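## Task

Stand the black supplement bottle and the yellow supplement bottle upright on the top of the two-door cabinet beside arm1, with each base fully on that top surface. Finish with the tray empty in the arm3/arm4 room and not in the wall opening. The drink can must finish upright on the same furniture it starts on. A tray with a load travels down one lane on its own, and the empty tray travels back along the other lane. It is a failure if the black bottle, the yellow bottle or the drink can touches a roller lane while no gripper has it. Anything that stays in place only because a robot holds it is not counted. At the end, open the grippers and move the arms away.

## Robot and tools

SETUP. There are four identical i2rt Big YAM arms: arm1, arm2, arm3 and arm4. Each has six revolute joints, a two-finger gripper and a wrist camera. A wall with an opening separates two rooms. arm1 and arm2 share one room, watched by the fixed camera cam_arm1_arm2. arm3 and arm4 share the other, watched by cam_arm3_arm4. Roller lanes run through the opening: a loaded tray rolls one way by itself and the empty tray rolls back on the other lane. The hand reaches roughly 1.0 m from the joint1 axis. The arms do not coordinate with each other. If one is blocked, the rest keep moving.

FRAME. Every pose uses a single scene frame in metres, with the origin on the floor and +z up. "hand" is the point halfway between the fingertips. The hand's z axis runs along the fingers, and the fingers close along its y axis. Robot foot poses are never printed.

execute_actions. The argument "actions" is a list holding either one action or nothing. An empty list just reports state and pictures. An action is an object keyed by robot name ("arm1" to "arm4"). Each robot gets its own "joints" object of absolute targets, not offsets. The keys are joint1_rad to joint6_rad in radians and gripper_m in metres (fingertip gap). Ranges: joint1_rad -2.879 to 2.879 (yaw about the foot; positive is counter-clockwise seen from above; 0 points where the foot faces). joint2_rad 0 to 3.141 (shoulder; 0 = upper arm back and nearly level; increasing lifts it up and over to the front). joint3_rad 0 to 3.019 (elbow; 0 = folded; increasing opens it). joint4_rad -1.692 to 1.57 (hand pitch; positive tips the fingers up). joint5_rad -1.57 to 1.57 (sideways hand swing; positive toward the arm's right). joint6_rad -2.094 to 2.094 (hand roll; positive is clockwise viewed from behind). gripper_m 0 to 0.093. The completion tolerances are ±0.045, 0.14, 0.09, 0.055, 0.03, 0.035 rad and ±0.003 m. All named motions start at once and may end at different times. An action runs at most 15 s. Joints move at different speeds, so the hand can swing along a wide path. Any joint or robot you leave out keeps its previous target and may still push. An unknown key or an out-of-range value rejects the entire call, and nothing moves. "cameras" is optional: a list of names, ["all"], or null/omitted for every camera, and [] for none. The "pictures" line gives the order of the returned images.

RESULT LINES. joint_positions gives current readings. joint_status tells how each commanded motion ended. "off_target": the joint stopped short and may still push. "contact_stop" or "time_out": the joint holds where it stopped. After a time_out, though, it may keep pushing toward the target, or toward a point at most 0.375, 0.375, 0.113, 0.225, 0.075, 0.3 rad (joints 1–6) from where it is. It moves on by itself if the path frees up. To relieve it, command its reported position. "joint command not followed" (with a "cause:" line) means the self/inter-arm clearance check blocked that arm's joint targets. Its gripper target still runs, and the blocked joints show "not_followed" and may be retried on later actions. on_its_own lists what the call did not command. Its "held at" values are targets, not positions. Joint torques are raw drive outputs with offsets and noise, and they are nonzero even in free air. MOTOR HOT appears from 85 °C. At 100 °C an OVER-TEMPERATURE FAULT drops the whole arm until it cools, and "limit_stop_at_motor_heat" marks its unfinished keys; resend them. If a call reports a stop, the later movement, wait and finished_scene calls in that same reply are skipped.

OTHER TOOLS. wait: seconds from 0 to 10. No new command is sent and the simulation keeps running. zoom_image: camera plus region [x0, y0, x1, y1] in image pixels from the top-left, at most 504×504. It works only on the latest full image of a camera. read_manual: section "licences", which returns only licence text. finished_scene: scene 1 or 2. It ends that scene for good, reports success and gives the next task.

CAMERAS. Wrist cameras are fisheye, 504×504, and their poses come from joint readings, so they carry extra error. The room cameras are 896×504. Calibrations may be slightly off, up to about 2.3° and 9 mm for the fixed ones.

CAUTIONS. The simulation runs while you think, and the robots hold their last command during that time. Arms do not halt on contact. They keep pressing, possibly hard, and this heats motors, as does holding loads. A hard press between two robots fails and ends the run. The clearance check can react late and ignores fingers, gripper housings and wrist cameras. A lifted load held up by a joint can sink. Avoid drops, slips, slams and hard pushes. Never let the bottles or the can rest on a roller lane unheld. Never knock anything out of the work area or onto the floor. Loose objects may occasionally be nudged by an outside push. Before ending a scene, release everything so it stays put without a robot holding it, then move the arms clear.

Each tool is called after ">>>" as name(argument=value, ...) on one line, values as JSON.

## Session

I'll start by looking at the current state and images.

>>> execute_actions(actions=[])

Scene clock: 0.00 s.
Joint torques (N m, as the arm reports them, + toward a larger angle): no reading
Motor temperatures (°C, as the motors report them): arm1=[21 21 20 20 22 22] | arm2=[21 21 22 22 20 21] | arm3=[20 19 20 21 21 21] | arm4=[22 21 23 21 22 22]
arm1.joint_positions: joint1_rad=+0.246 joint2_rad=+0.522 joint3_rad=+1.535 joint4_rad=-1.329 joint5_rad=-0.072 joint6_rad=+0.143 gripper_m=+0.094
arm1.joint_status: not commanded
arm1.hand: x=-1.1957 y=-0.4389 z=+1.5749 quat_wxyz=(-0.297, +0.617, -0.527, -0.503) (m; scene frame)
arm2.joint_positions: joint1_rad=-0.281 joint2_rad=+0.600 joint3_rad=+1.633 joint4_rad=-1.469 joint5_rad=-0.139 joint6_rad=+0.778 gripper_m=+0.094
arm2.joint_status: not commanded
arm2.hand: x=-1.6335 y=+0.1055 z=+1.5557 quat_wxyz=(-0.514, -0.407, -0.735, -0.174) (m; scene frame)
arm3.joint_positions: joint1_rad=-0.859 joint2_rad=+0.587 joint3_rad=+1.585 joint4_rad=-1.308 joint5_rad=-0.196 joint6_rad=+0.453 gripper_m=+0.094
arm3.joint_status: not commanded
arm3.hand: x=+1.2845 y=-0.4662 z=+1.5044 quat_wxyz=(-0.448, +0.159, -0.786, -0.396) (m; scene frame)
arm4.joint_positions: joint1_rad=-0.063 joint2_rad=+0.402 joint3_rad=+1.523 joint4_rad=-1.228 joint5_rad=-0.081 joint6_rad=+0.765 gripper_m=+0.094
arm4.joint_status: not commanded
arm4.hand: x=+1.6449 y=+0.1263 z=+1.5889 quat_wxyz=(+0.250, +0.688, -0.283, -0.620) (m; scene frame)
pictures: arm1_cam_wrist, arm2_cam_wrist, arm3_cam_wrist, arm4_cam_wrist, cam_arm1_arm2, cam_arm3_arm4
Images, in order (width x height): arm1_cam_wrist 504x504, arm2_cam_wrist 504x504, arm3_cam_wrist 504x504, arm4_cam_wrist 504x504, cam_arm1_arm2 896x504, cam_arm3_arm4 896x504.

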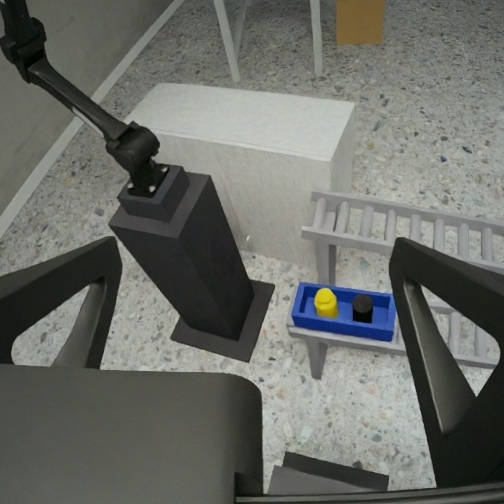

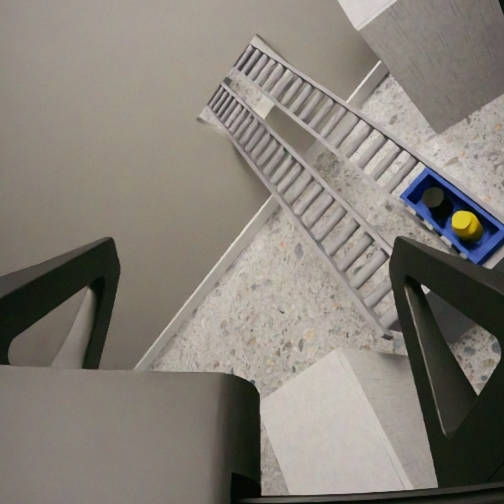

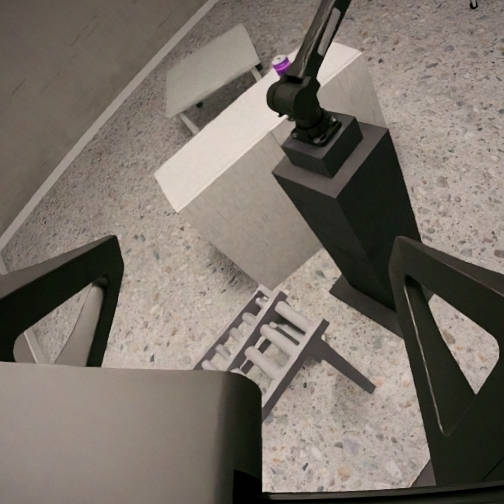

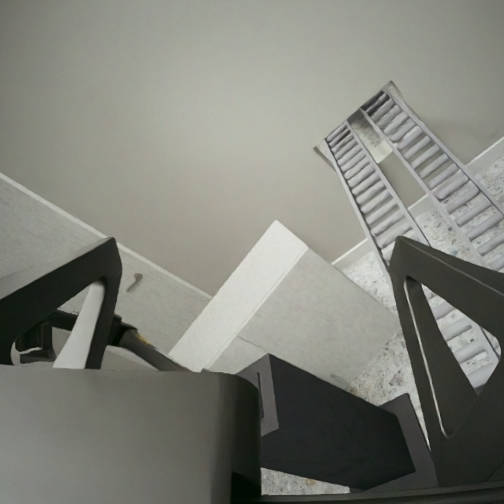

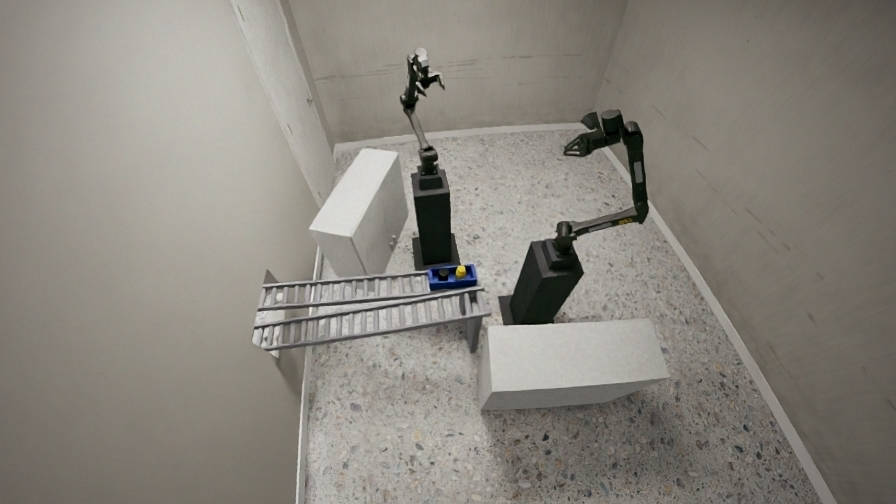

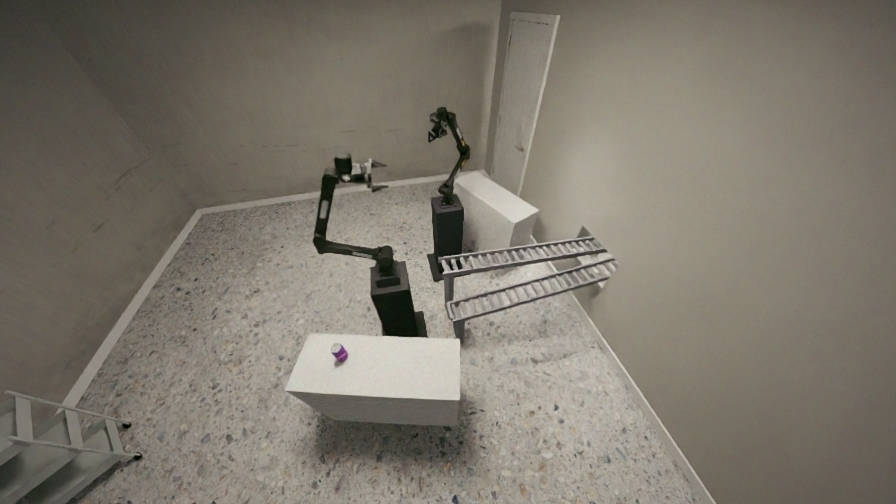

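>>> zoom_image(camera="cam_arm1_arm2", region=[290, 130, 530, 370])

>>> zoom_image(camera="arm1_cam_wrist", region=[260, 180, 460, 380])

>>> zoom_image(camera="arm2_cam_wrist", region=[340, 120, 504, 284])

Region (290, 130, 530, 370) of cam_arm1_arm2's 896x504 image, scaled by 2.100, with more detail than that image has.

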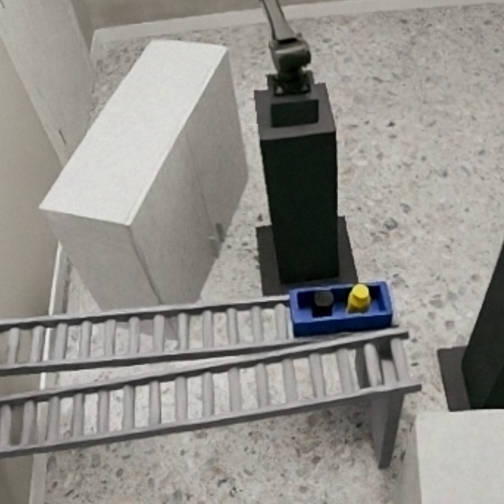

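Region (260, 180, 460, 380) of arm1_cam_wrist's 504x504 image, scaled by 2.520, with more detail than that image has.

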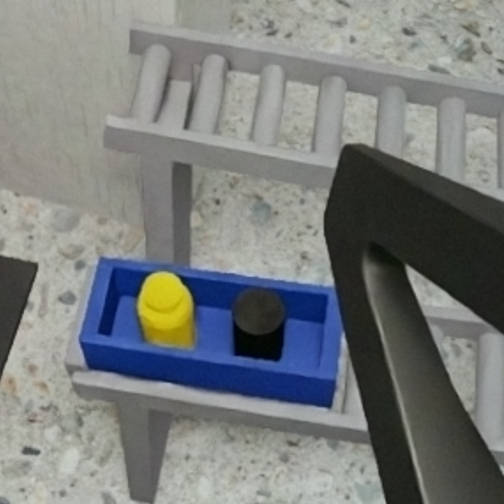

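Region (340, 120, 504, 284) of arm2_cam_wrist's 504x504 image, scaled by 3.073, with more detail than that image has.

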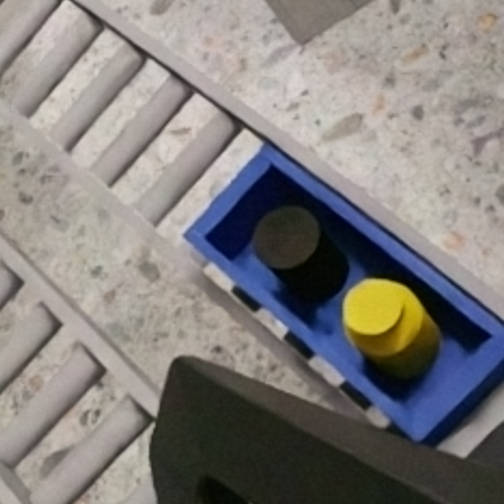

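>>> execute_actions(actions=[{"arm1": {"joints": {"joint1_rad": 0.025, "joint2_rad": 2.293, "joint3_rad": 1.672, "joint4_rad": -0.949, "joint5_rad": 0.0, "joint6_rad": 0.0, "gripper_m": 0.093}}, "arm2": {"joints": {"joint1_rad": 0.19, "joint2_rad": 0.935, "joint3_rad": 0.494, "joint4_rad": -0.459, "joint5_rad": 0.0, "joint6_rad": 0.0, "gripper_m": 0.05}}}], cameras=["arm1_cam_wrist", "arm2_cam_wrist", "cam_arm1_arm2"])

Scene clock: 122.00 s.
Joint torques (N m, as the arm reports them, + toward a larger angle): arm1=[  0.76 -19.6    9.21   0.32   0.22  -0.36] | arm2=[-1.24 -2.01  8.36  2.49  0.   -0.03] | arm3=[-2.1   3.21  7.96  2.14 -0.13  0.03] | arm4=[0.24 6.37 7.04 2.22 0.11 0.06]
Motor temperatures (°C, as the motors report them): arm1=[21 22 27 21 22 22] | arm2=[21 21 26 22 20 21] | arm3=[20 19 29 21 21 21] | arm4=[22 22 28 21 22 22]
arm1.joint_positions: joint1_rad=+0.034 joint2_rad=+2.297 joint3_rad=+1.656 joint4_rad=-0.947 joint5_rad=-0.002 joint6_rad=+0.015 gripper_m=+0.093
arm1.joint_status: all done
arm1.hand: x=-1.1728 y=+0.0246 z=+0.8386 quat_wxyz=(+0.011, +0.717, -0.697, +0.007) (m; scene frame)
arm2.joint_positions: joint1_rad=+0.193 joint2_rad=+0.944 joint3_rad=+0.487 joint4_rad=-0.473 joint5_rad=+0.000 joint6_rad=+0.010 gripper_m=+0.050
arm2.joint_status: all done
arm2.hand: x=-1.4530 y=+0.1805 z=+1.0419 quat_wxyz=(-0.316, +0.066, -0.946, -0.019) (m; scene frame)
arm3.joint_positions: joint1_rad=-0.859 joint2_rad=+0.587 joint3_rad=+1.585 joint4_rad=-1.308 joint5_rad=-0.196 joint6_rad=+0.453 gripper_m=+0.094
arm3.joint_status: not commanded
arm3.hand: x=+1.2845 y=-0.4662 z=+1.5044 quat_wxyz=(-0.448, +0.159, -0.786, -0.396) (m; scene frame)
arm4.joint_positions: joint1_rad=-0.063 joint2_rad=+0.402 joint3_rad=+1.523 joint4_rad=-1.228 joint5_rad=-0.081 joint6_rad=+0.766 gripper_m=+0.094
arm4.joint_status: not commanded
arm4.hand: x=+1.6449 y=+0.1263 z=+1.5889 quat_wxyz=(+0.250, +0.687, -0.283, -0.620) (m; scene frame)
pictures: arm1_cam_wrist, arm2_cam_wrist, cam_arm1_arm2
camera_calibration (this result's frames):
arm1_cam_wrist: T_world_to_cam=[[0.999276, 0.0370605, 0.00858997, 1.16237], [0.0245408, -0.800501, 0.598829, -0.444353], [0.0290692, -0.598185, -0.800831, 0.844702], [0, 0, 0, 1]] pos_world=[-1.17518, 0.106505, 0.93257]
arm2_cam_wrist: T_world_to_cam=[[0.136961, -0.990572, 0.00289858, 0.372657], [-0.990489, -0.136987, -0.0129232, -1.39682], [0.0131984, -0.00110104, -0.999912, 1.18513], [0, 0, 0, 1]] pos_world=[-1.45021, 0.179103, 1.16589]
Images, in order (width x height): arm1_cam_wrist 504x504, arm2_cam_wrist 504x504, cam_arm1_arm2 896x504.

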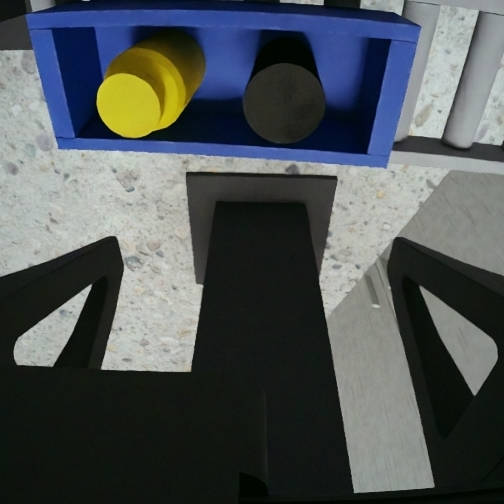

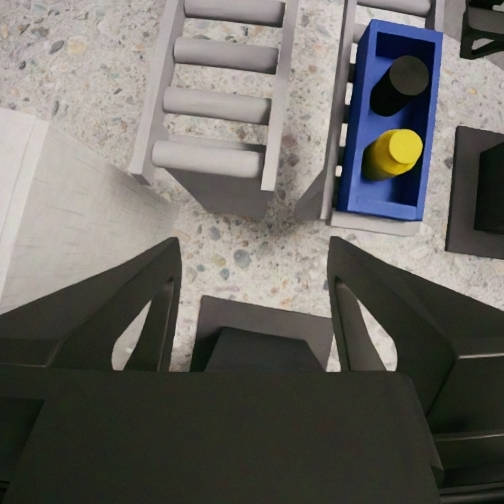

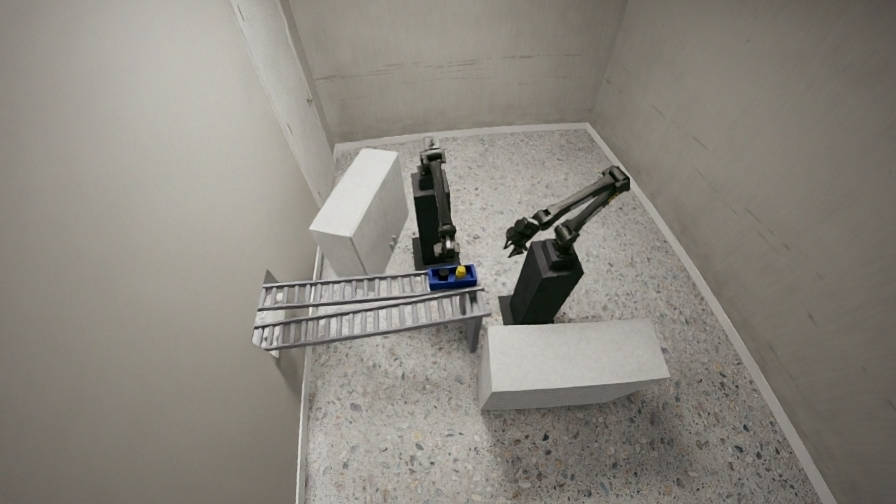

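>>> zoom_image(camera="arm1_cam_wrist", region=[0, 0, 440, 200])

>>> zoom_image(camera="arm2_cam_wrist", region=[120, 0, 460, 250])

Region (0, 0, 440, 200) of arm1_cam_wrist's 504x504 image, scaled by 1.145, with more detail than that image has; it fills the top 229 rows of this view, and the rest is white.

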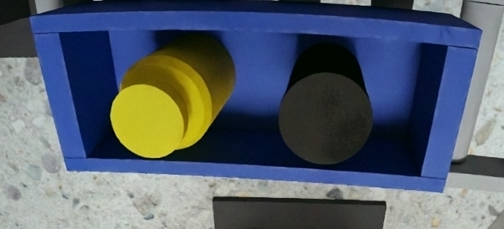

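Region (120, 0, 460, 250) of arm2_cam_wrist's 504x504 image, scaled by 1.482, with more detail than that image has; it fills the top 371 rows of this view, and the rest is white.

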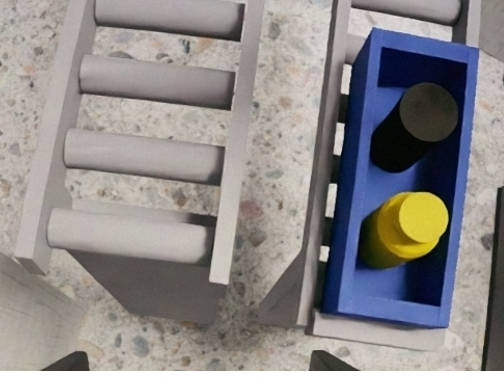

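>>> execute_actions(actions=[{"arm1": {"joints": {"joint1_rad": -0.015, "joint2_rad": 2.672, "joint3_rad": 1.846, "joint4_rad": -0.726, "joint5_rad": 0.0, "joint6_rad": 0.0}}}], cameras=["arm1_cam_wrist", "arm2_cam_wrist"])

Scene clock: 196.93 s.
Joint torques (N m, as the arm reports them, + toward a larger angle): arm1=[  1.87 -21.32   8.2    0.66   0.19  -0.35] | arm2=[-1.28 -2.03  8.37  2.49  0.   -0.03] | arm3=[-1.58  3.96  7.75  2.36 -0.14 -0.02] | arm4=[-0.31  6.61  6.97  2.28  0.07  0.02]
Motor temperatures (°C, as the motors report them): arm1=[21 32 28 20 22 22] | arm2=[21 22 29 22 20 21] | arm3=[20 19 31 21 21 21] | arm4=[22 22 29 21 22 22]
arm1.joint_positions: joint1_rad=-0.015 joint2_rad=+2.678 joint3_rad=+1.824 joint4_rad=-0.731 joint5_rad=-0.001 joint6_rad=+0.015 gripper_m=+0.093
arm1.joint_status: all done
arm1.hand: x=-1.1427 y=+0.0355 z=+0.6492 quat_wxyz=(+0.010, +0.699, -0.715, +0.006) (m; scene frame)
arm2.joint_positions: joint1_rad=+0.193 joint2_rad=+0.944 joint3_rad=+0.487 joint4_rad=-0.473 joint5_rad=+0.000 joint6_rad=+0.010 gripper_m=+0.050
arm2.joint_status: not commanded
arm2.hand: x=-1.4530 y=+0.1805 z=+1.0419 quat_wxyz=(-0.316, +0.066, -0.946, -0.019) (m; scene frame)
arm3.joint_positions: joint1_rad=-0.859 joint2_rad=+0.587 joint3_rad=+1.585 joint4_rad=-1.308 joint5_rad=-0.196 joint6_rad=+0.453 gripper_m=+0.094
arm3.joint_status: not commanded
arm3.hand: x=+1.2845 y=-0.4662 z=+1.5044 quat_wxyz=(-0.448, +0.159, -0.786, -0.396) (m; scene frame)
arm4.joint_positions: joint1_rad=-0.063 joint2_rad=+0.402 joint3_rad=+1.523 joint4_rad=-1.228 joint5_rad=-0.081 joint6_rad=+0.766 gripper_m=+0.094
arm4.joint_status: not commanded
arm4.hand: x=+1.6449 y=+0.1263 z=+1.5889 quat_wxyz=(+0.250, +0.687, -0.283, -0.620) (m; scene frame)
pictures: arm1_cam_wrist, arm2_cam_wrist
camera_calibration (this result's frames):
arm1_cam_wrist: T_world_to_cam=[[0.999891, -0.0113982, 0.00942345, 1.13536], [-0.0147698, -0.802214, 0.596855, -0.366515], [0.000756542, -0.596928, -0.802294, 0.667208], [0, 0, 0, 1]] pos_world=[-1.14115, 0.117193, 0.743354]
arm2_cam_wrist: T_world_to_cam=[[0.136961, -0.990572, 0.00289858, 0.372657], [-0.990489, -0.136987, -0.0129232, -1.39682], [0.0131984, -0.00110104, -0.999912, 1.18513], [0, 0, 0, 1]] pos_world=[-1.45021, 0.179103, 1.16589]
Images, in order (width x height): arm1_cam_wrist 504x504, arm2_cam_wrist 504x504.

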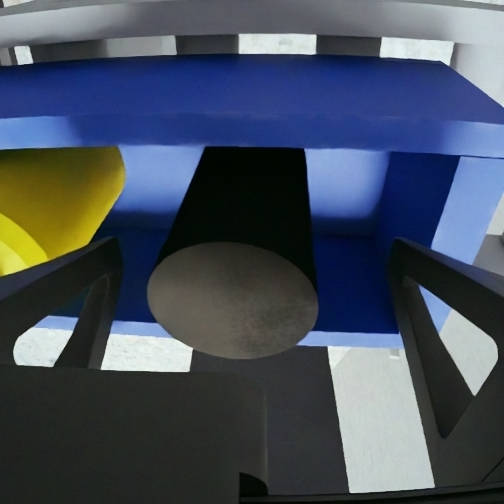

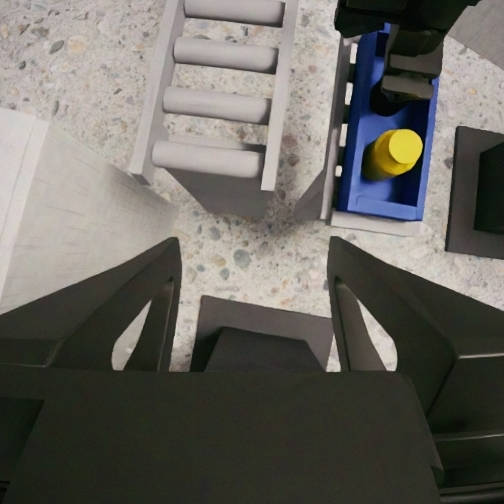

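>>> execute_actions(actions=[{"arm1": {"joints": {"joint2_rad": 2.736, "joint3_rad": 1.865, "joint4_rad": -0.681}}}], cameras=["arm1_cam_wrist"])

Scene clock: 227.23 s.
Joint torques (N m, as the arm reports them, + toward a larger angle): arm1=[  1.88 -20.09   8.34   0.68   0.16  -0.33] | arm2=[-1.25 -2.    8.37  2.5   0.   -0.03] | arm3=[-1.1   3.18  7.87  2.26 -0.12  0.05] | arm4=[-0.02  6.51  6.97  2.32  0.1   0.06]
Motor temperatures (°C, as the motors report them): arm1=[21 35 28 20 22 22] | arm2=[21 22 30 22 20 21] | arm3=[20 19 31 21 21 21] | arm4=[22 22 30 21 22 22]
arm1.joint_positions: joint1_rad=-0.015 joint2_rad=+2.721 joint3_rad=+1.840 joint4_rad=-0.689 joint5_rad=-0.001 joint6_rad=+0.015 gripper_m=+0.093
arm1.joint_status: all done
arm1.hand: x=-1.1428 y=+0.0352 z=+0.6264 quat_wxyz=(+0.005, +0.699, -0.715, +0.001) (m; scene frame)
arm2.joint_positions: joint1_rad=+0.193 joint2_rad=+0.944 joint3_rad=+0.487 joint4_rad=-0.473 joint5_rad=+0.000 joint6_rad=+0.010 gripper_m=+0.050
arm2.joint_status: not commanded
arm2.hand: x=-1.4530 y=+0.1805 z=+1.0419 quat_wxyz=(-0.316, +0.066, -0.946, -0.019) (m; scene frame)
arm3.joint_positions: joint1_rad=-0.859 joint2_rad=+0.587 joint3_rad=+1.585 joint4_rad=-1.308 joint5_rad=-0.196 joint6_rad=+0.453 gripper_m=+0.094
arm3.joint_status: not commanded
arm3.hand: x=+1.2845 y=-0.4662 z=+1.5044 quat_wxyz=(-0.448, +0.159, -0.786, -0.396) (m; scene frame)
arm4.joint_positions: joint1_rad=-0.063 joint2_rad=+0.402 joint3_rad=+1.523 joint4_rad=-1.228 joint5_rad=-0.081 joint6_rad=+0.766 gripper_m=+0.094
arm4.joint_status: not commanded
arm4.hand: x=+1.6449 y=+0.1263 z=+1.5889 quat_wxyz=(+0.250, +0.687, -0.283, -0.620) (m; scene frame)
pictures: arm1_cam_wrist
camera_calibration (this result's frames):
arm1_cam_wrist: T_world_to_cam=[[0.999889, -0.0115959, 0.00935666, 1.13572], [-0.0148786, -0.81078, 0.585162, -0.345664], [0.000800693, -0.585236, -0.810862, 0.65371], [0, 0, 0, 1]] pos_world=[-1.14126, 0.115487, 0.721712]
Images, in order (width x height): arm1_cam_wrist 504x504.

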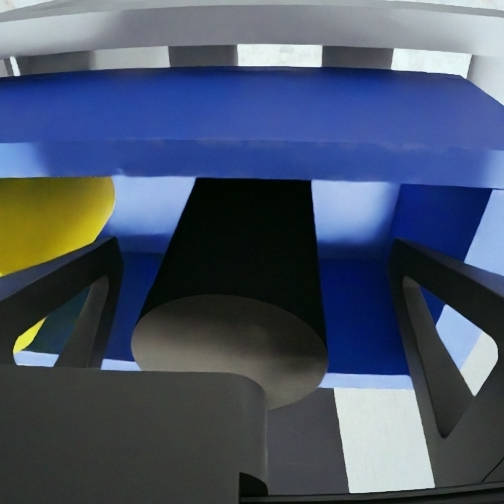

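>>> execute_actions(actions=[{"arm1": {"joints": {"gripper_m": 0.03}}}], cameras=["arm1_cam_wrist"])

Scene clock: 232.20 s.
Joint torques (N m, as the arm reports them, + toward a larger angle): arm1=[  1.84 -19.74   8.34   0.7    0.18  -0.35] | arm2=[-1.24 -2.03  8.37  2.49  0.   -0.03] | arm3=[-0.98  3.7   8.02  1.92 -0.13  0.09] | arm4=[0.25 6.88 7.06 2.15 0.14 0.08]
Motor temperatures (°C, as the motors report them): arm1=[21 35 28 20 22 22] | arm2=[21 22 30 22 20 21] | arm3=[20 19 31 21 21 21] | arm4=[22 22 30 21 22 22]
arm1.joint_positions: joint1_rad=-0.015 joint2_rad=+2.721 joint3_rad=+1.840 joint4_rad=-0.688 joint5_rad=-0.002 joint6_rad=+0.014 gripper_m=+0.057
arm1.joint_status: gripper_m off_target (ended at +0.057, target +0.030)
arm1.hand: x=-1.1428 y=+0.0353 z=+0.6264 quat_wxyz=(+0.005, +0.700, -0.714, +0.001) (m; scene frame)
arm2.joint_positions: joint1_rad=+0.193 joint2_rad=+0.944 joint3_rad=+0.487 joint4_rad=-0.473 joint5_rad=+0.000 joint6_rad=+0.010 gripper_m=+0.050
arm2.joint_status: not commanded
arm2.hand: x=-1.4530 y=+0.1805 z=+1.0419 quat_wxyz=(-0.316, +0.066, -0.946, -0.019) (m; scene frame)
arm3.joint_positions: joint1_rad=-0.859 joint2_rad=+0.587 joint3_rad=+1.585 joint4_rad=-1.308 joint5_rad=-0.196 joint6_rad=+0.453 gripper_m=+0.094
arm3.joint_status: not commanded
arm3.hand: x=+1.2845 y=-0.4662 z=+1.5044 quat_wxyz=(-0.448, +0.159, -0.786, -0.396) (m; scene frame)
arm4.joint_positions: joint1_rad=-0.063 joint2_rad=+0.402 joint3_rad=+1.523 joint4_rad=-1.228 joint5_rad=-0.081 joint6_rad=+0.766 gripper_m=+0.094
arm4.joint_status: not commanded
arm4.hand: x=+1.6449 y=+0.1263 z=+1.5889 quat_wxyz=(+0.250, +0.687, -0.283, -0.620) (m; scene frame)
pictures: arm1_cam_wrist
camera_calibration (this result's frames):
arm1_cam_wrist: T_world_to_cam=[[0.999897, -0.0112282, 0.00896836, 1.13602], [-0.0143526, -0.811234, 0.584545, -0.344508], [0.000712063, -0.584613, -0.811312, 0.653977], [0, 0, 0, 1]] pos_world=[-1.14131, 0.115603, 0.721771]
Images, in order (width x height): arm1_cam_wrist 504x504.

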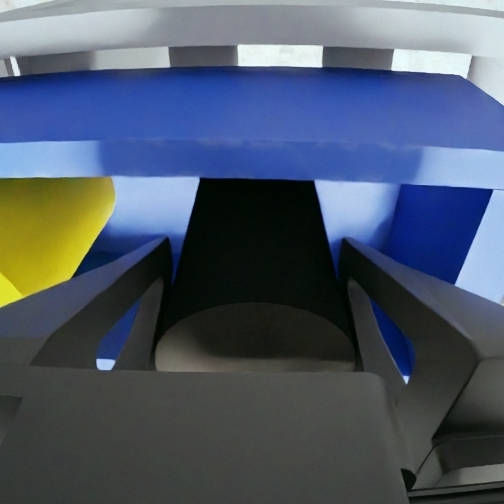

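>>> execute_actions(actions=[{"arm1": {"joints": {"joint2_rad": 2.02, "joint3_rad": 1.30, "joint4_rad": -0.688}}}], cameras=["arm1_cam_wrist", "cam_arm1_arm2"])

Scene clock: 261.43 s.
Joint torques (N m, as the arm reports them, + toward a larger angle): arm1=[  1.53 -15.78   8.03   0.57   0.15  -0.33] | arm2=[-1.25 -2.03  8.36  2.5   0.   -0.03] | arm3=[-0.87  3.49  8.08  2.07 -0.14 -0.01] | arm4=[-0.37  6.31  7.1   2.27  0.09  0.05]
Motor temperatures (°C, as the motors report them): arm1=[21 35 28 20 22 22] | arm2=[21 22 31 22 20 21] | arm3=[20 20 32 21 21 21] | arm4=[22 22 30 21 22 22]
arm1.joint_positions: joint1_rad=-0.015 joint2_rad=+2.015 joint3_rad=+1.296 joint4_rad=-0.683 joint5_rad=-0.001 joint6_rad=+0.014 gripper_m=+0.057
arm1.joint_status: all done
arm1.hand: x=-1.1421 y=-0.0261 z=+0.8937 quat_wxyz=(-0.054, +0.697, -0.712, -0.058) (m; scene frame)
arm2.joint_positions: joint1_rad=+0.193 joint2_rad=+0.944 joint3_rad=+0.487 joint4_rad=-0.473 joint5_rad=+0.000 joint6_rad=+0.010 gripper_m=+0.050
arm2.joint_status: not commanded
arm2.hand: x=-1.4530 y=+0.1805 z=+1.0419 quat_wxyz=(-0.316, +0.066, -0.946, -0.019) (m; scene frame)
arm3.joint_positions: joint1_rad=-0.859 joint2_rad=+0.587 joint3_rad=+1.585 joint4_rad=-1.308 joint5_rad=-0.196 joint6_rad=+0.453 gripper_m=+0.094
arm3.joint_status: not commanded
arm3.hand: x=+1.2845 y=-0.4662 z=+1.5044 quat_wxyz=(-0.448, +0.159, -0.786, -0.396) (m; scene frame)
arm4.joint_positions: joint1_rad=-0.063 joint2_rad=+0.402 joint3_rad=+1.523 joint4_rad=-1.228 joint5_rad=-0.081 joint6_rad=+0.766 gripper_m=+0.094
arm4.joint_status: not commanded
arm4.hand: x=+1.6449 y=+0.1263 z=+1.5889 quat_wxyz=(+0.250, +0.687, -0.283, -0.620) (m; scene frame)
pictures: arm1_cam_wrist, cam_arm1_arm2
camera_calibration (this result's frames):
arm1_cam_wrist: T_world_to_cam=[[0.999874, -0.013426, 0.00843938, 1.13255], [-0.0157727, -0.897136, 0.441473, -0.426615], [0.00164405, -0.441551, -0.897235, 0.916473], [0, 0, 0, 1]] pos_world=[-1.14064, 0.0371432, 1.00107]
Images, in order (width x height): arm1_cam_wrist 504x504, cam_arm1_arm2 896x504.

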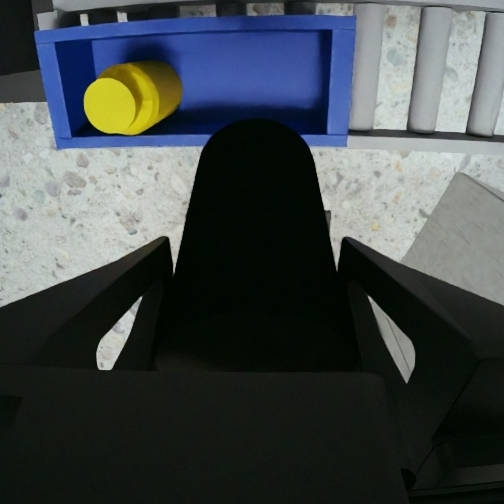

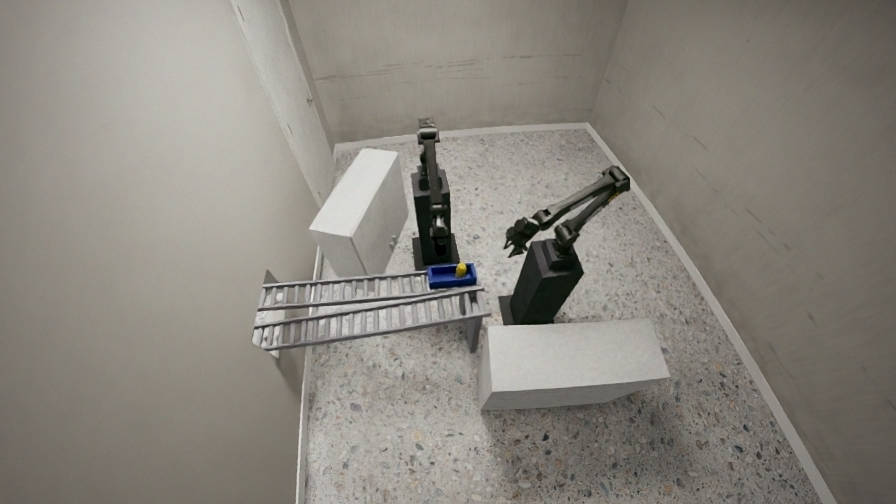

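>>> execute_actions(actions=[{"arm1": {"joints": {"joint1_rad": -1.578, "joint2_rad": 1.976, "joint3_rad": 1.305, "joint4_rad": -0.891}}, "arm2": {"joints": {"joint1_rad": -0.089, "joint2_rad": 2.24, "joint3_rad": 1.478, "joint4_rad": -0.79, "joint5_rad": 0.0, "joint6_rad": -0.149}}}], cameras=["arm1_cam_wrist", "arm2_cam_wrist", "cam_arm1_arm2"])

Scene clock: 308.53 s.
Joint torques (N m, as the arm reports them, + toward a larger angle): arm1=[  2.07 -18.05   8.24   0.18   0.06  -0.33] | arm2=[ -0.86 -15.59   7.81   0.42  -0.02  -0.02] | arm3=[-0.78  3.16  8.08  2.18 -0.09  0.02] | arm4=[-0.22  6.27  7.12  2.29  0.15  0.03]
Motor temperatures (°C, as the motors report them): arm1=[21 34 29 20 22 22] | arm2=[21 22 32 22 20 21] | arm3=[20 20 33 21 21 21] | arm4=[22 22 31 21 22 22]
arm1.joint_positions: joint1_rad=-1.585 joint2_rad=+2.002 joint3_rad=+1.296 joint4_rad=-0.882 joint5_rad=+0.002 joint6_rad=+0.013 gripper_m=+0.057
arm1.joint_status: all done
arm1.hand: x=-0.6181 y=-0.6044 z=+0.9005 quat_wxyz=(+0.011, -0.010, -1.000, +0.006) (m; scene frame)
arm2.joint_positions: joint1_rad=-0.092 joint2_rad=+2.250 joint3_rad=+1.447 joint4_rad=-0.785 joint5_rad=+0.000 joint6_rad=-0.140 gripper_m=+0.050
arm2.joint_status: all done
arm2.hand: x=-1.2247 y=+0.0479 z=+0.7951 quat_wxyz=(+0.006, +0.000, -1.000, +0.004) (m; scene frame)
arm3.joint_positions: joint1_rad=-0.859 joint2_rad=+0.587 joint3_rad=+1.585 joint4_rad=-1.308 joint5_rad=-0.196 joint6_rad=+0.453 gripper_m=+0.094
arm3.joint_status: not commanded
arm3.hand: x=+1.2845 y=-0.4662 z=+1.5044 quat_wxyz=(-0.448, +0.159, -0.786, -0.396) (m; scene frame)
arm4.joint_positions: joint1_rad=-0.063 joint2_rad=+0.402 joint3_rad=+1.523 joint4_rad=-1.228 joint5_rad=-0.081 joint6_rad=+0.766 gripper_m=+0.094
arm4.joint_status: not commanded
arm4.hand: x=+1.6449 y=+0.1263 z=+1.5889 quat_wxyz=(+0.250, +0.687, -0.283, -0.620) (m; scene frame)
pictures: arm1_cam_wrist, arm2_cam_wrist, cam_arm1_arm2
camera_calibration (this result's frames):
arm1_cam_wrist: T_world_to_cam=[[-0.00914241, -0.999594, 0.0269905, -0.635555], [-0.803521, 0.02341, 0.594817, -1.00882], [-0.595207, -0.0162493, -0.803408, 0.47007], [0, 0, 0, 1]] pos_world=[-0.536631, -0.604042, 0.994877]
arm2_cam_wrist: T_world_to_cam=[[-0.00210076, -0.99998, 0.00596531, 0.0385074], [-0.800033, 0.00525957, 0.599932, -1.45286], [-0.599952, -0.00351214, -0.800028, 0.0254039], [0, 0, 0, 1]] pos_world=[-1.14701, 0.0462372, 0.89171]
Images, in order (width x height): arm1_cam_wrist 504x504, arm2_cam_wrist 504x504, cam_arm1_arm2 896x504.

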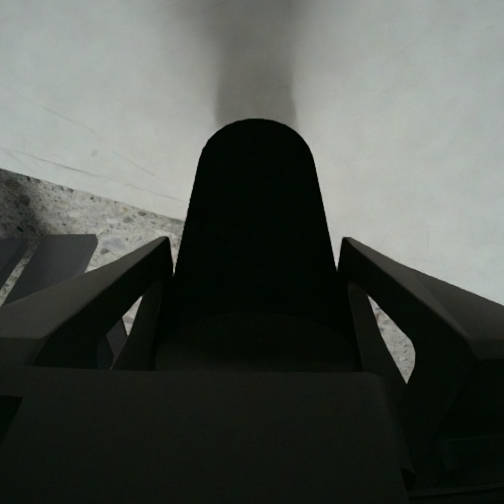

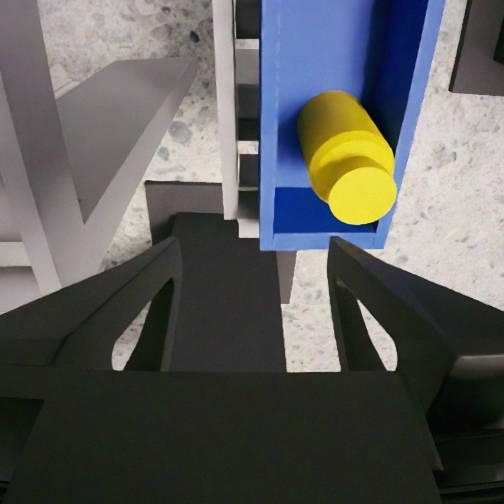

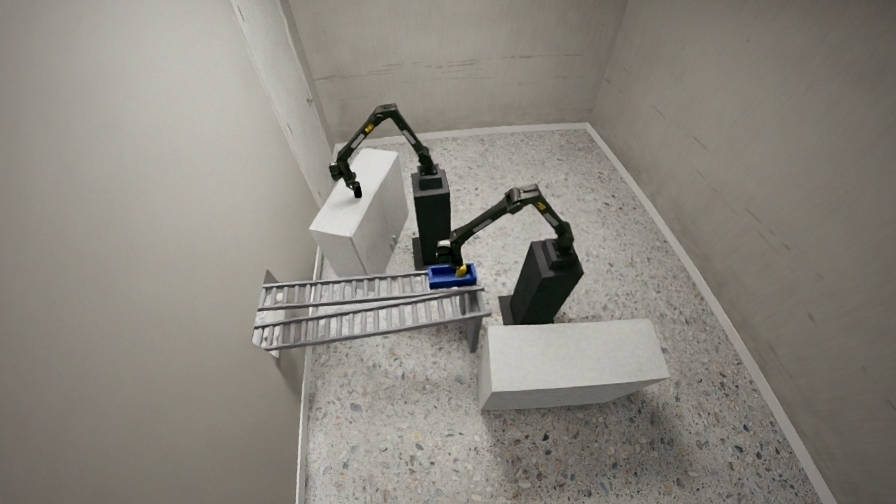

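>>> zoom_image(camera="arm1_cam_wrist", region=[150, 0, 370, 220])

>>> zoom_image(camera="cam_arm1_arm2", region=[300, 140, 420, 260])

Region (150, 0, 370, 220) of arm1_cam_wrist's 504x504 image, scaled by 2.291, with more detail than that image has.

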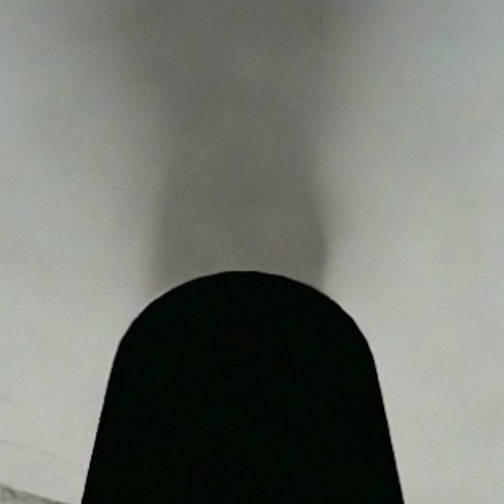

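Region (300, 140, 420, 260) of cam_arm1_arm2's 896x504 image, scaled by 4.200, with more detail than that image has.

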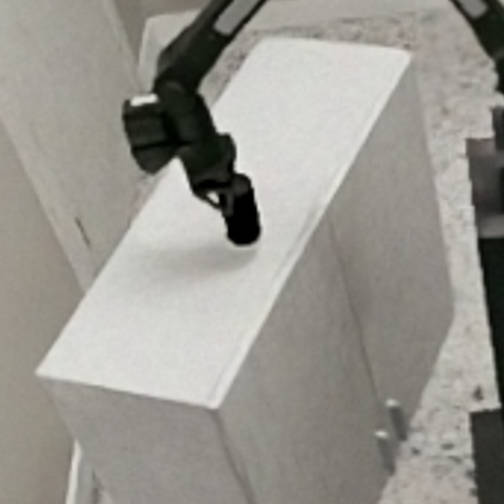

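>>> execute_actions(actions=[{"arm1": {"joints": {"joint2_rad": 2.172, "joint3_rad": 1.457, "joint4_rad": -0.825}}, "arm2": {"joints": {"joint1_rad": -0.106, "joint2_rad": 2.50, "joint3_rad": 1.605, "joint4_rad": -0.635, "joint6_rad": -0.16}}}], cameras=["arm1_cam_wrist", "arm2_cam_wrist"])

Scene clock: 362.93 s.
Joint torques (N m, as the arm reports them, + toward a larger angle): arm1=[  2.26 -17.41   8.98   0.39   0.05  -0.34] | arm2=[ -1.63 -17.23   5.96   0.88  -0.02  -0.02] | arm3=[-0.96  3.66  8.14  2.29 -0.1   0.03] | arm4=[0.28 6.61 7.07 2.21 0.13 0.05]
Motor temperatures (°C, as the motors report them): arm1=[21 36 29 20 22 22] | arm2=[21 30 32 22 20 21] | arm3=[20 20 34 21 21 21] | arm4=[22 23 31 21 22 22]
arm1.joint_positions: joint1_rad=-1.585 joint2_rad=+2.162 joint3_rad=+1.439 joint4_rad=-0.825 joint5_rad=+0.002 joint6_rad=+0.013 gripper_m=+0.057
arm1.joint_status: all done
arm1.hand: x=-0.5652 y=-0.6050 z=+0.8562 quat_wxyz=(-0.009, -0.010, -1.000, +0.006) (m; scene frame)
arm2.joint_positions: joint1_rad=-0.101 joint2_rad=+2.514 joint3_rad=+1.591 joint4_rad=-0.638 joint5_rad=+0.000 joint6_rad=-0.151 gripper_m=+0.050
arm2.joint_status: all done
arm2.hand: x=-1.1979 y=+0.0380 z=+0.6806 quat_wxyz=(-0.007, +0.001, -1.000, +0.006) (m; scene frame)
arm3.joint_positions: joint1_rad=-0.859 joint2_rad=+0.587 joint3_rad=+1.585 joint4_rad=-1.308 joint5_rad=-0.196 joint6_rad=+0.453 gripper_m=+0.094
arm3.joint_status: not commanded
arm3.hand: x=+1.2845 y=-0.4662 z=+1.5044 quat_wxyz=(-0.448, +0.159, -0.786, -0.396) (m; scene frame)
arm4.joint_positions: joint1_rad=-0.063 joint2_rad=+0.402 joint3_rad=+1.523 joint4_rad=-1.228 joint5_rad=-0.081 joint6_rad=+0.766 gripper_m=+0.094
arm4.joint_status: not commanded
arm4.hand: x=+1.6449 y=+0.1263 z=+1.5889 quat_wxyz=(+0.250, +0.687, -0.283, -0.620) (m; scene frame)
pictures: arm1_cam_wrist, arm2_cam_wrist
camera_calibration (this result's frames):
arm1_cam_wrist: T_world_to_cam=[[-0.00981627, -0.999602, 0.0264625, -0.634491], [-0.826704, 0.0230007, 0.562167, -0.925347], [-0.562551, -0.0163583, -0.8266, 0.50421], [0, 0, 0, 1]] pos_world=[-0.487572, -0.604707, 0.95377]
arm2_cam_wrist: T_world_to_cam=[[0.00061174, -0.999953, 0.00970782, 0.0299784], [-0.81539, 0.00512118, 0.578889, -1.36673], [-0.578911, -0.00826979, -0.815349, -0.014259], [0, 0, 0, 1]] pos_world=[-1.12269, 0.0368584, 0.779266]
Images, in order (width x height): arm1_cam_wrist 504x504, arm2_cam_wrist 504x504.

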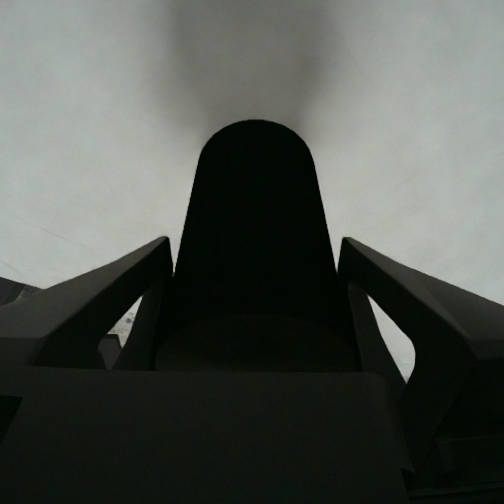

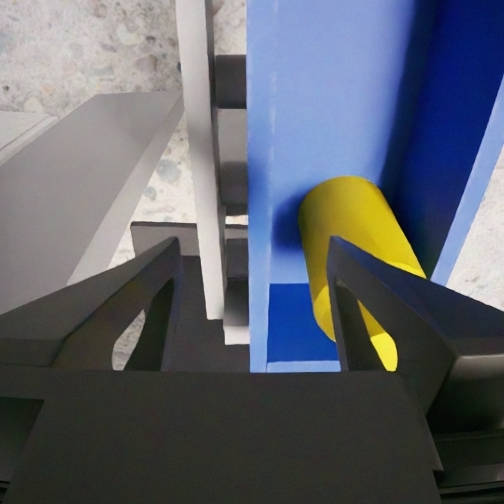

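>>> zoom_image(camera="arm1_cam_wrist", region=[150, 40, 370, 220])

Region (150, 40, 370, 220) of arm1_cam_wrist's 504x504 image, scaled by 2.291, with more detail than that image has; it fills the top 412 rows of this view, and the rest is white.

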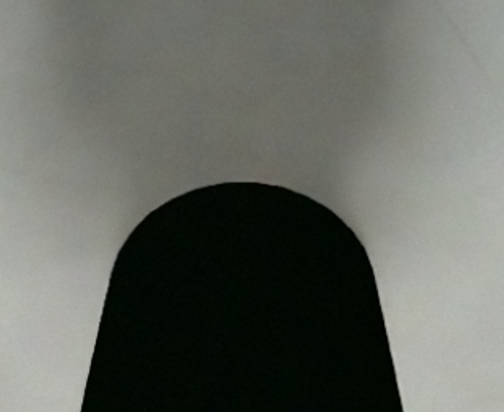

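>>> execute_actions(actions=[{"arm1": {"joints": {"joint2_rad": 2.196}}, "arm2": {"joints": {"joint2_rad": 2.32, "joint4_rad": -0.83}}}], cameras=["arm1_cam_wrist"])

Scene clock: 392.47 s.
Joint torques (N m, as the arm reports them, + toward a larger angle): arm1=[  2.2  -15.25   8.92   0.47   0.06  -0.35] | arm2=[ -1.64 -14.95   6.96   0.43  -0.02  -0.02] | arm3=[-1.33  3.45  7.86  2.23 -0.12  0.08] | arm4=[-0.35  6.35  7.01  2.08  0.11  0.1 ]
Motor temperatures (°C, as the motors report them): arm1=[21 37 30 20 22 22] | arm2=[21 33 30 22 20 21] | arm3=[20 20 34 21 21 21] | arm4=[22 23 31 21 22 22]
arm1.joint_positions: joint1_rad=-1.585 joint2_rad=+2.163 joint3_rad=+1.439 joint4_rad=-0.825 joint5_rad=+0.002 joint6_rad=+0.013 gripper_m=+0.057
arm1.joint_status: all done
arm1.hand: x=-0.5655 y=-0.6051 z=+0.8556 quat_wxyz=(-0.009, -0.010, -1.000, +0.006) (m; scene frame)
arm2.joint_positions: joint1_rad=-0.101 joint2_rad=+2.300 joint3_rad=+1.593 joint4_rad=-0.823 joint5_rad=+0.000 joint6_rad=-0.151 gripper_m=+0.050
arm2.joint_status: all done
arm2.hand: x=-1.1746 y=+0.0357 z=+0.8072 quat_wxyz=(-0.023, +0.001, -1.000, +0.008) (m; scene frame)
arm3.joint_positions: joint1_rad=-0.859 joint2_rad=+0.587 joint3_rad=+1.585 joint4_rad=-1.308 joint5_rad=-0.196 joint6_rad=+0.453 gripper_m=+0.094
arm3.joint_status: not commanded
arm3.hand: x=+1.2845 y=-0.4662 z=+1.5044 quat_wxyz=(-0.448, +0.159, -0.786, -0.396) (m; scene frame)
arm4.joint_positions: joint1_rad=-0.063 joint2_rad=+0.402 joint3_rad=+1.523 joint4_rad=-1.228 joint5_rad=-0.081 joint6_rad=+0.766 gripper_m=+0.094
arm4.joint_status: not commanded
arm4.hand: x=+1.6449 y=+0.1263 z=+1.5889 quat_wxyz=(+0.250, +0.687, -0.283, -0.620) (m; scene frame)
pictures: arm1_cam_wrist
camera_calibration (this result's frames):
arm1_cam_wrist: T_world_to_cam=[[-0.00979734, -0.999602, 0.0264671, -0.634475], [-0.82606, 0.0230063, 0.563113, -0.925642], [-0.563497, -0.0163464, -0.825956, 0.502459], [0, 0, 0, 1]] pos_world=[-0.487718, -0.604713, 0.953042]
Images, in order (width x height): arm1_cam_wrist 504x504.

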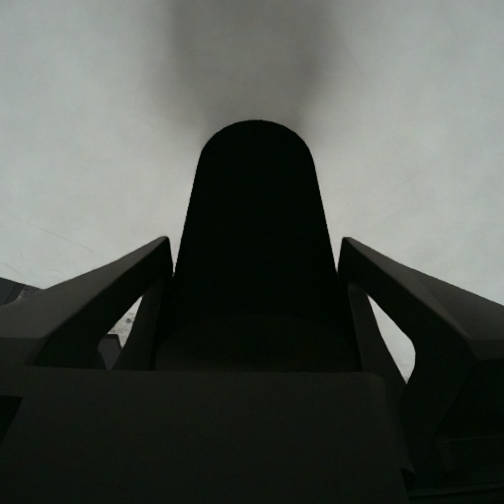

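>>> execute_actions(actions=[{"arm1": {"joints": {"joint2_rad": 2.22}}}], cameras=["arm1_cam_wrist"])

Scene clock: 400.63 s.
Joint torques (N m, as the arm reports them, + toward a larger angle): arm1=[  2.06 -14.17   8.95   0.47   0.09  -0.36] | arm2=[ -1.67 -14.94   6.94   0.43  -0.02  -0.02] | arm3=[-0.67  4.42  8.02  2.27 -0.14  0.02] | arm4=[-0.59  6.66  6.96  2.2   0.12  0.03]
Motor temperatures (°C, as the motors report them): arm1=[21 36 30 20 22 22] | arm2=[21 32 31 22 20 21] | arm3=[20 20 34 21 21 21] | arm4=[22 23 31 21 22 22]
arm1.joint_positions: joint1_rad=-1.585 joint2_rad=+2.165 joint3_rad=+1.439 joint4_rad=-0.825 joint5_rad=+0.002 joint6_rad=+0.013 gripper_m=+0.057
arm1.joint_status: all done
arm1.hand: x=-0.5658 y=-0.6051 z=+0.8547 quat_wxyz=(-0.008, -0.010, -1.000, +0.006) (m; scene frame)
arm2.joint_positions: joint1_rad=-0.101 joint2_rad=+2.300 joint3_rad=+1.593 joint4_rad=-0.823 joint5_rad=+0.000 joint6_rad=-0.151 gripper_m=+0.050
arm2.joint_status: not commanded
arm2.hand: x=-1.1746 y=+0.0357 z=+0.8072 quat_wxyz=(-0.023, +0.001, -1.000, +0.008) (m; scene frame)
arm3.joint_positions: joint1_rad=-0.859 joint2_rad=+0.587 joint3_rad=+1.585 joint4_rad=-1.308 joint5_rad=-0.196 joint6_rad=+0.453 gripper_m=+0.094
arm3.joint_status: not commanded
arm3.hand: x=+1.2845 y=-0.4662 z=+1.5044 quat_wxyz=(-0.448, +0.159, -0.786, -0.396) (m; scene frame)
arm4.joint_positions: joint1_rad=-0.063 joint2_rad=+0.402 joint3_rad=+1.523 joint4_rad=-1.228 joint5_rad=-0.081 joint6_rad=+0.766 gripper_m=+0.094
arm4.joint_status: not commanded
arm4.hand: x=+1.6449 y=+0.1263 z=+1.5889 quat_wxyz=(+0.250, +0.687, -0.283, -0.620) (m; scene frame)
pictures: arm1_cam_wrist
camera_calibration (this result's frames):
arm1_cam_wrist: T_world_to_cam=[[-0.00977209, -0.999602, 0.0264731, -0.634453], [-0.825199, 0.0230138, 0.564372, -0.926033], [-0.564757, -0.0163305, -0.825096, 0.500122], [0, 0, 0, 1]] pos_world=[-0.487914, -0.604722, 0.952072]
Images, in order (width x height): arm1_cam_wrist 504x504.

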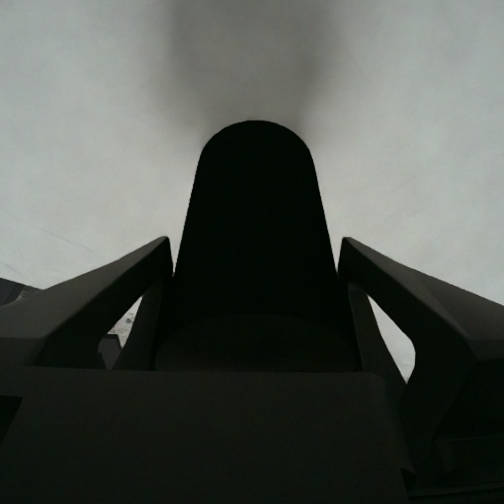

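>>> execute_actions(actions=[], cameras=["arm1_cam_wrist", "cam_arm1_arm2"])

Scene clock: 403.17 s.
Joint torques (N m, as the arm reports them, + toward a larger angle): arm1=[  2.47 -13.57   8.96   0.51   0.09  -0.32] | arm2=[ -1.68 -14.97   6.94   0.43  -0.02  -0.02] | arm3=[-1.46  2.61  8.12  2.25 -0.12  0.  ] | arm4=[-0.52  6.86  6.87  2.23  0.13  0.06]
Motor temperatures (°C, as the motors report them): arm1=[21 36 30 20 22 22] | arm2=[21 32 31 22 20 21] | arm3=[20 20 34 21 21 21] | arm4=[22 23 31 21 22 22]
arm1.joint_positions: joint1_rad=-1.585 joint2_rad=+2.165 joint3_rad=+1.439 joint4_rad=-0.825 joint5_rad=+0.002 joint6_rad=+0.013 gripper_m=+0.057
arm1.joint_status: all done
arm1.hand: x=-0.5658 y=-0.6051 z=+0.8547 quat_wxyz=(-0.008, -0.010, -1.000, +0.006) (m; scene frame)
arm2.joint_positions: joint1_rad=-0.101 joint2_rad=+2.300 joint3_rad=+1.593 joint4_rad=-0.823 joint5_rad=+0.000 joint6_rad=-0.151 gripper_m=+0.050
arm2.joint_status: not commanded
arm2.hand: x=-1.1746 y=+0.0357 z=+0.8072 quat_wxyz=(-0.023, +0.001, -1.000, +0.008) (m; scene frame)
arm3.joint_positions: joint1_rad=-0.859 joint2_rad=+0.587 joint3_rad=+1.585 joint4_rad=-1.308 joint5_rad=-0.196 joint6_rad=+0.453 gripper_m=+0.094
arm3.joint_status: not commanded
arm3.hand: x=+1.2845 y=-0.4662 z=+1.5044 quat_wxyz=(-0.448, +0.159, -0.786, -0.396) (m; scene frame)
arm4.joint_positions: joint1_rad=-0.063 joint2_rad=+0.402 joint3_rad=+1.523 joint4_rad=-1.228 joint5_rad=-0.081 joint6_rad=+0.766 gripper_m=+0.094
arm4.joint_status: not commanded
arm4.hand: x=+1.6449 y=+0.1263 z=+1.5889 quat_wxyz=(+0.250, +0.687, -0.283, -0.620) (m; scene frame)
pictures: arm1_cam_wrist, cam_arm1_arm2
camera_calibration (this result's frames):
arm1_cam_wrist: T_world_to_cam=[[-0.00977209, -0.999602, 0.0264731, -0.634453], [-0.825199, 0.0230138, 0.564372, -0.926033], [-0.564757, -0.0163305, -0.825096, 0.500122], [0, 0, 0, 1]] pos_world=[-0.487914, -0.604722, 0.952072]
Images, in order (width x height): arm1_cam_wrist 504x504, cam_arm1_arm2 896x504.

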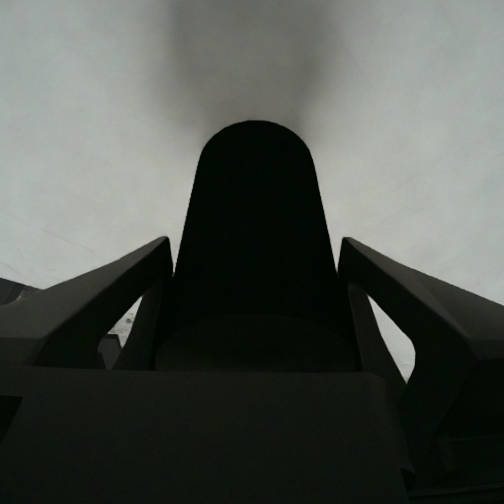

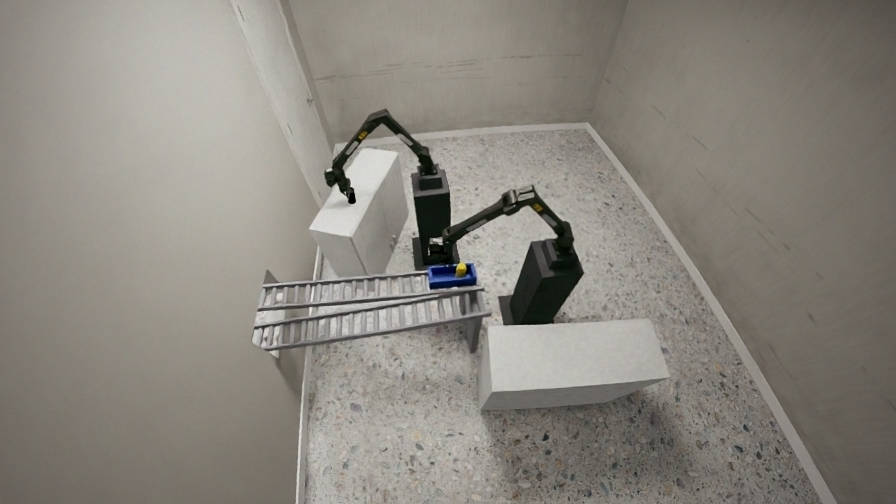

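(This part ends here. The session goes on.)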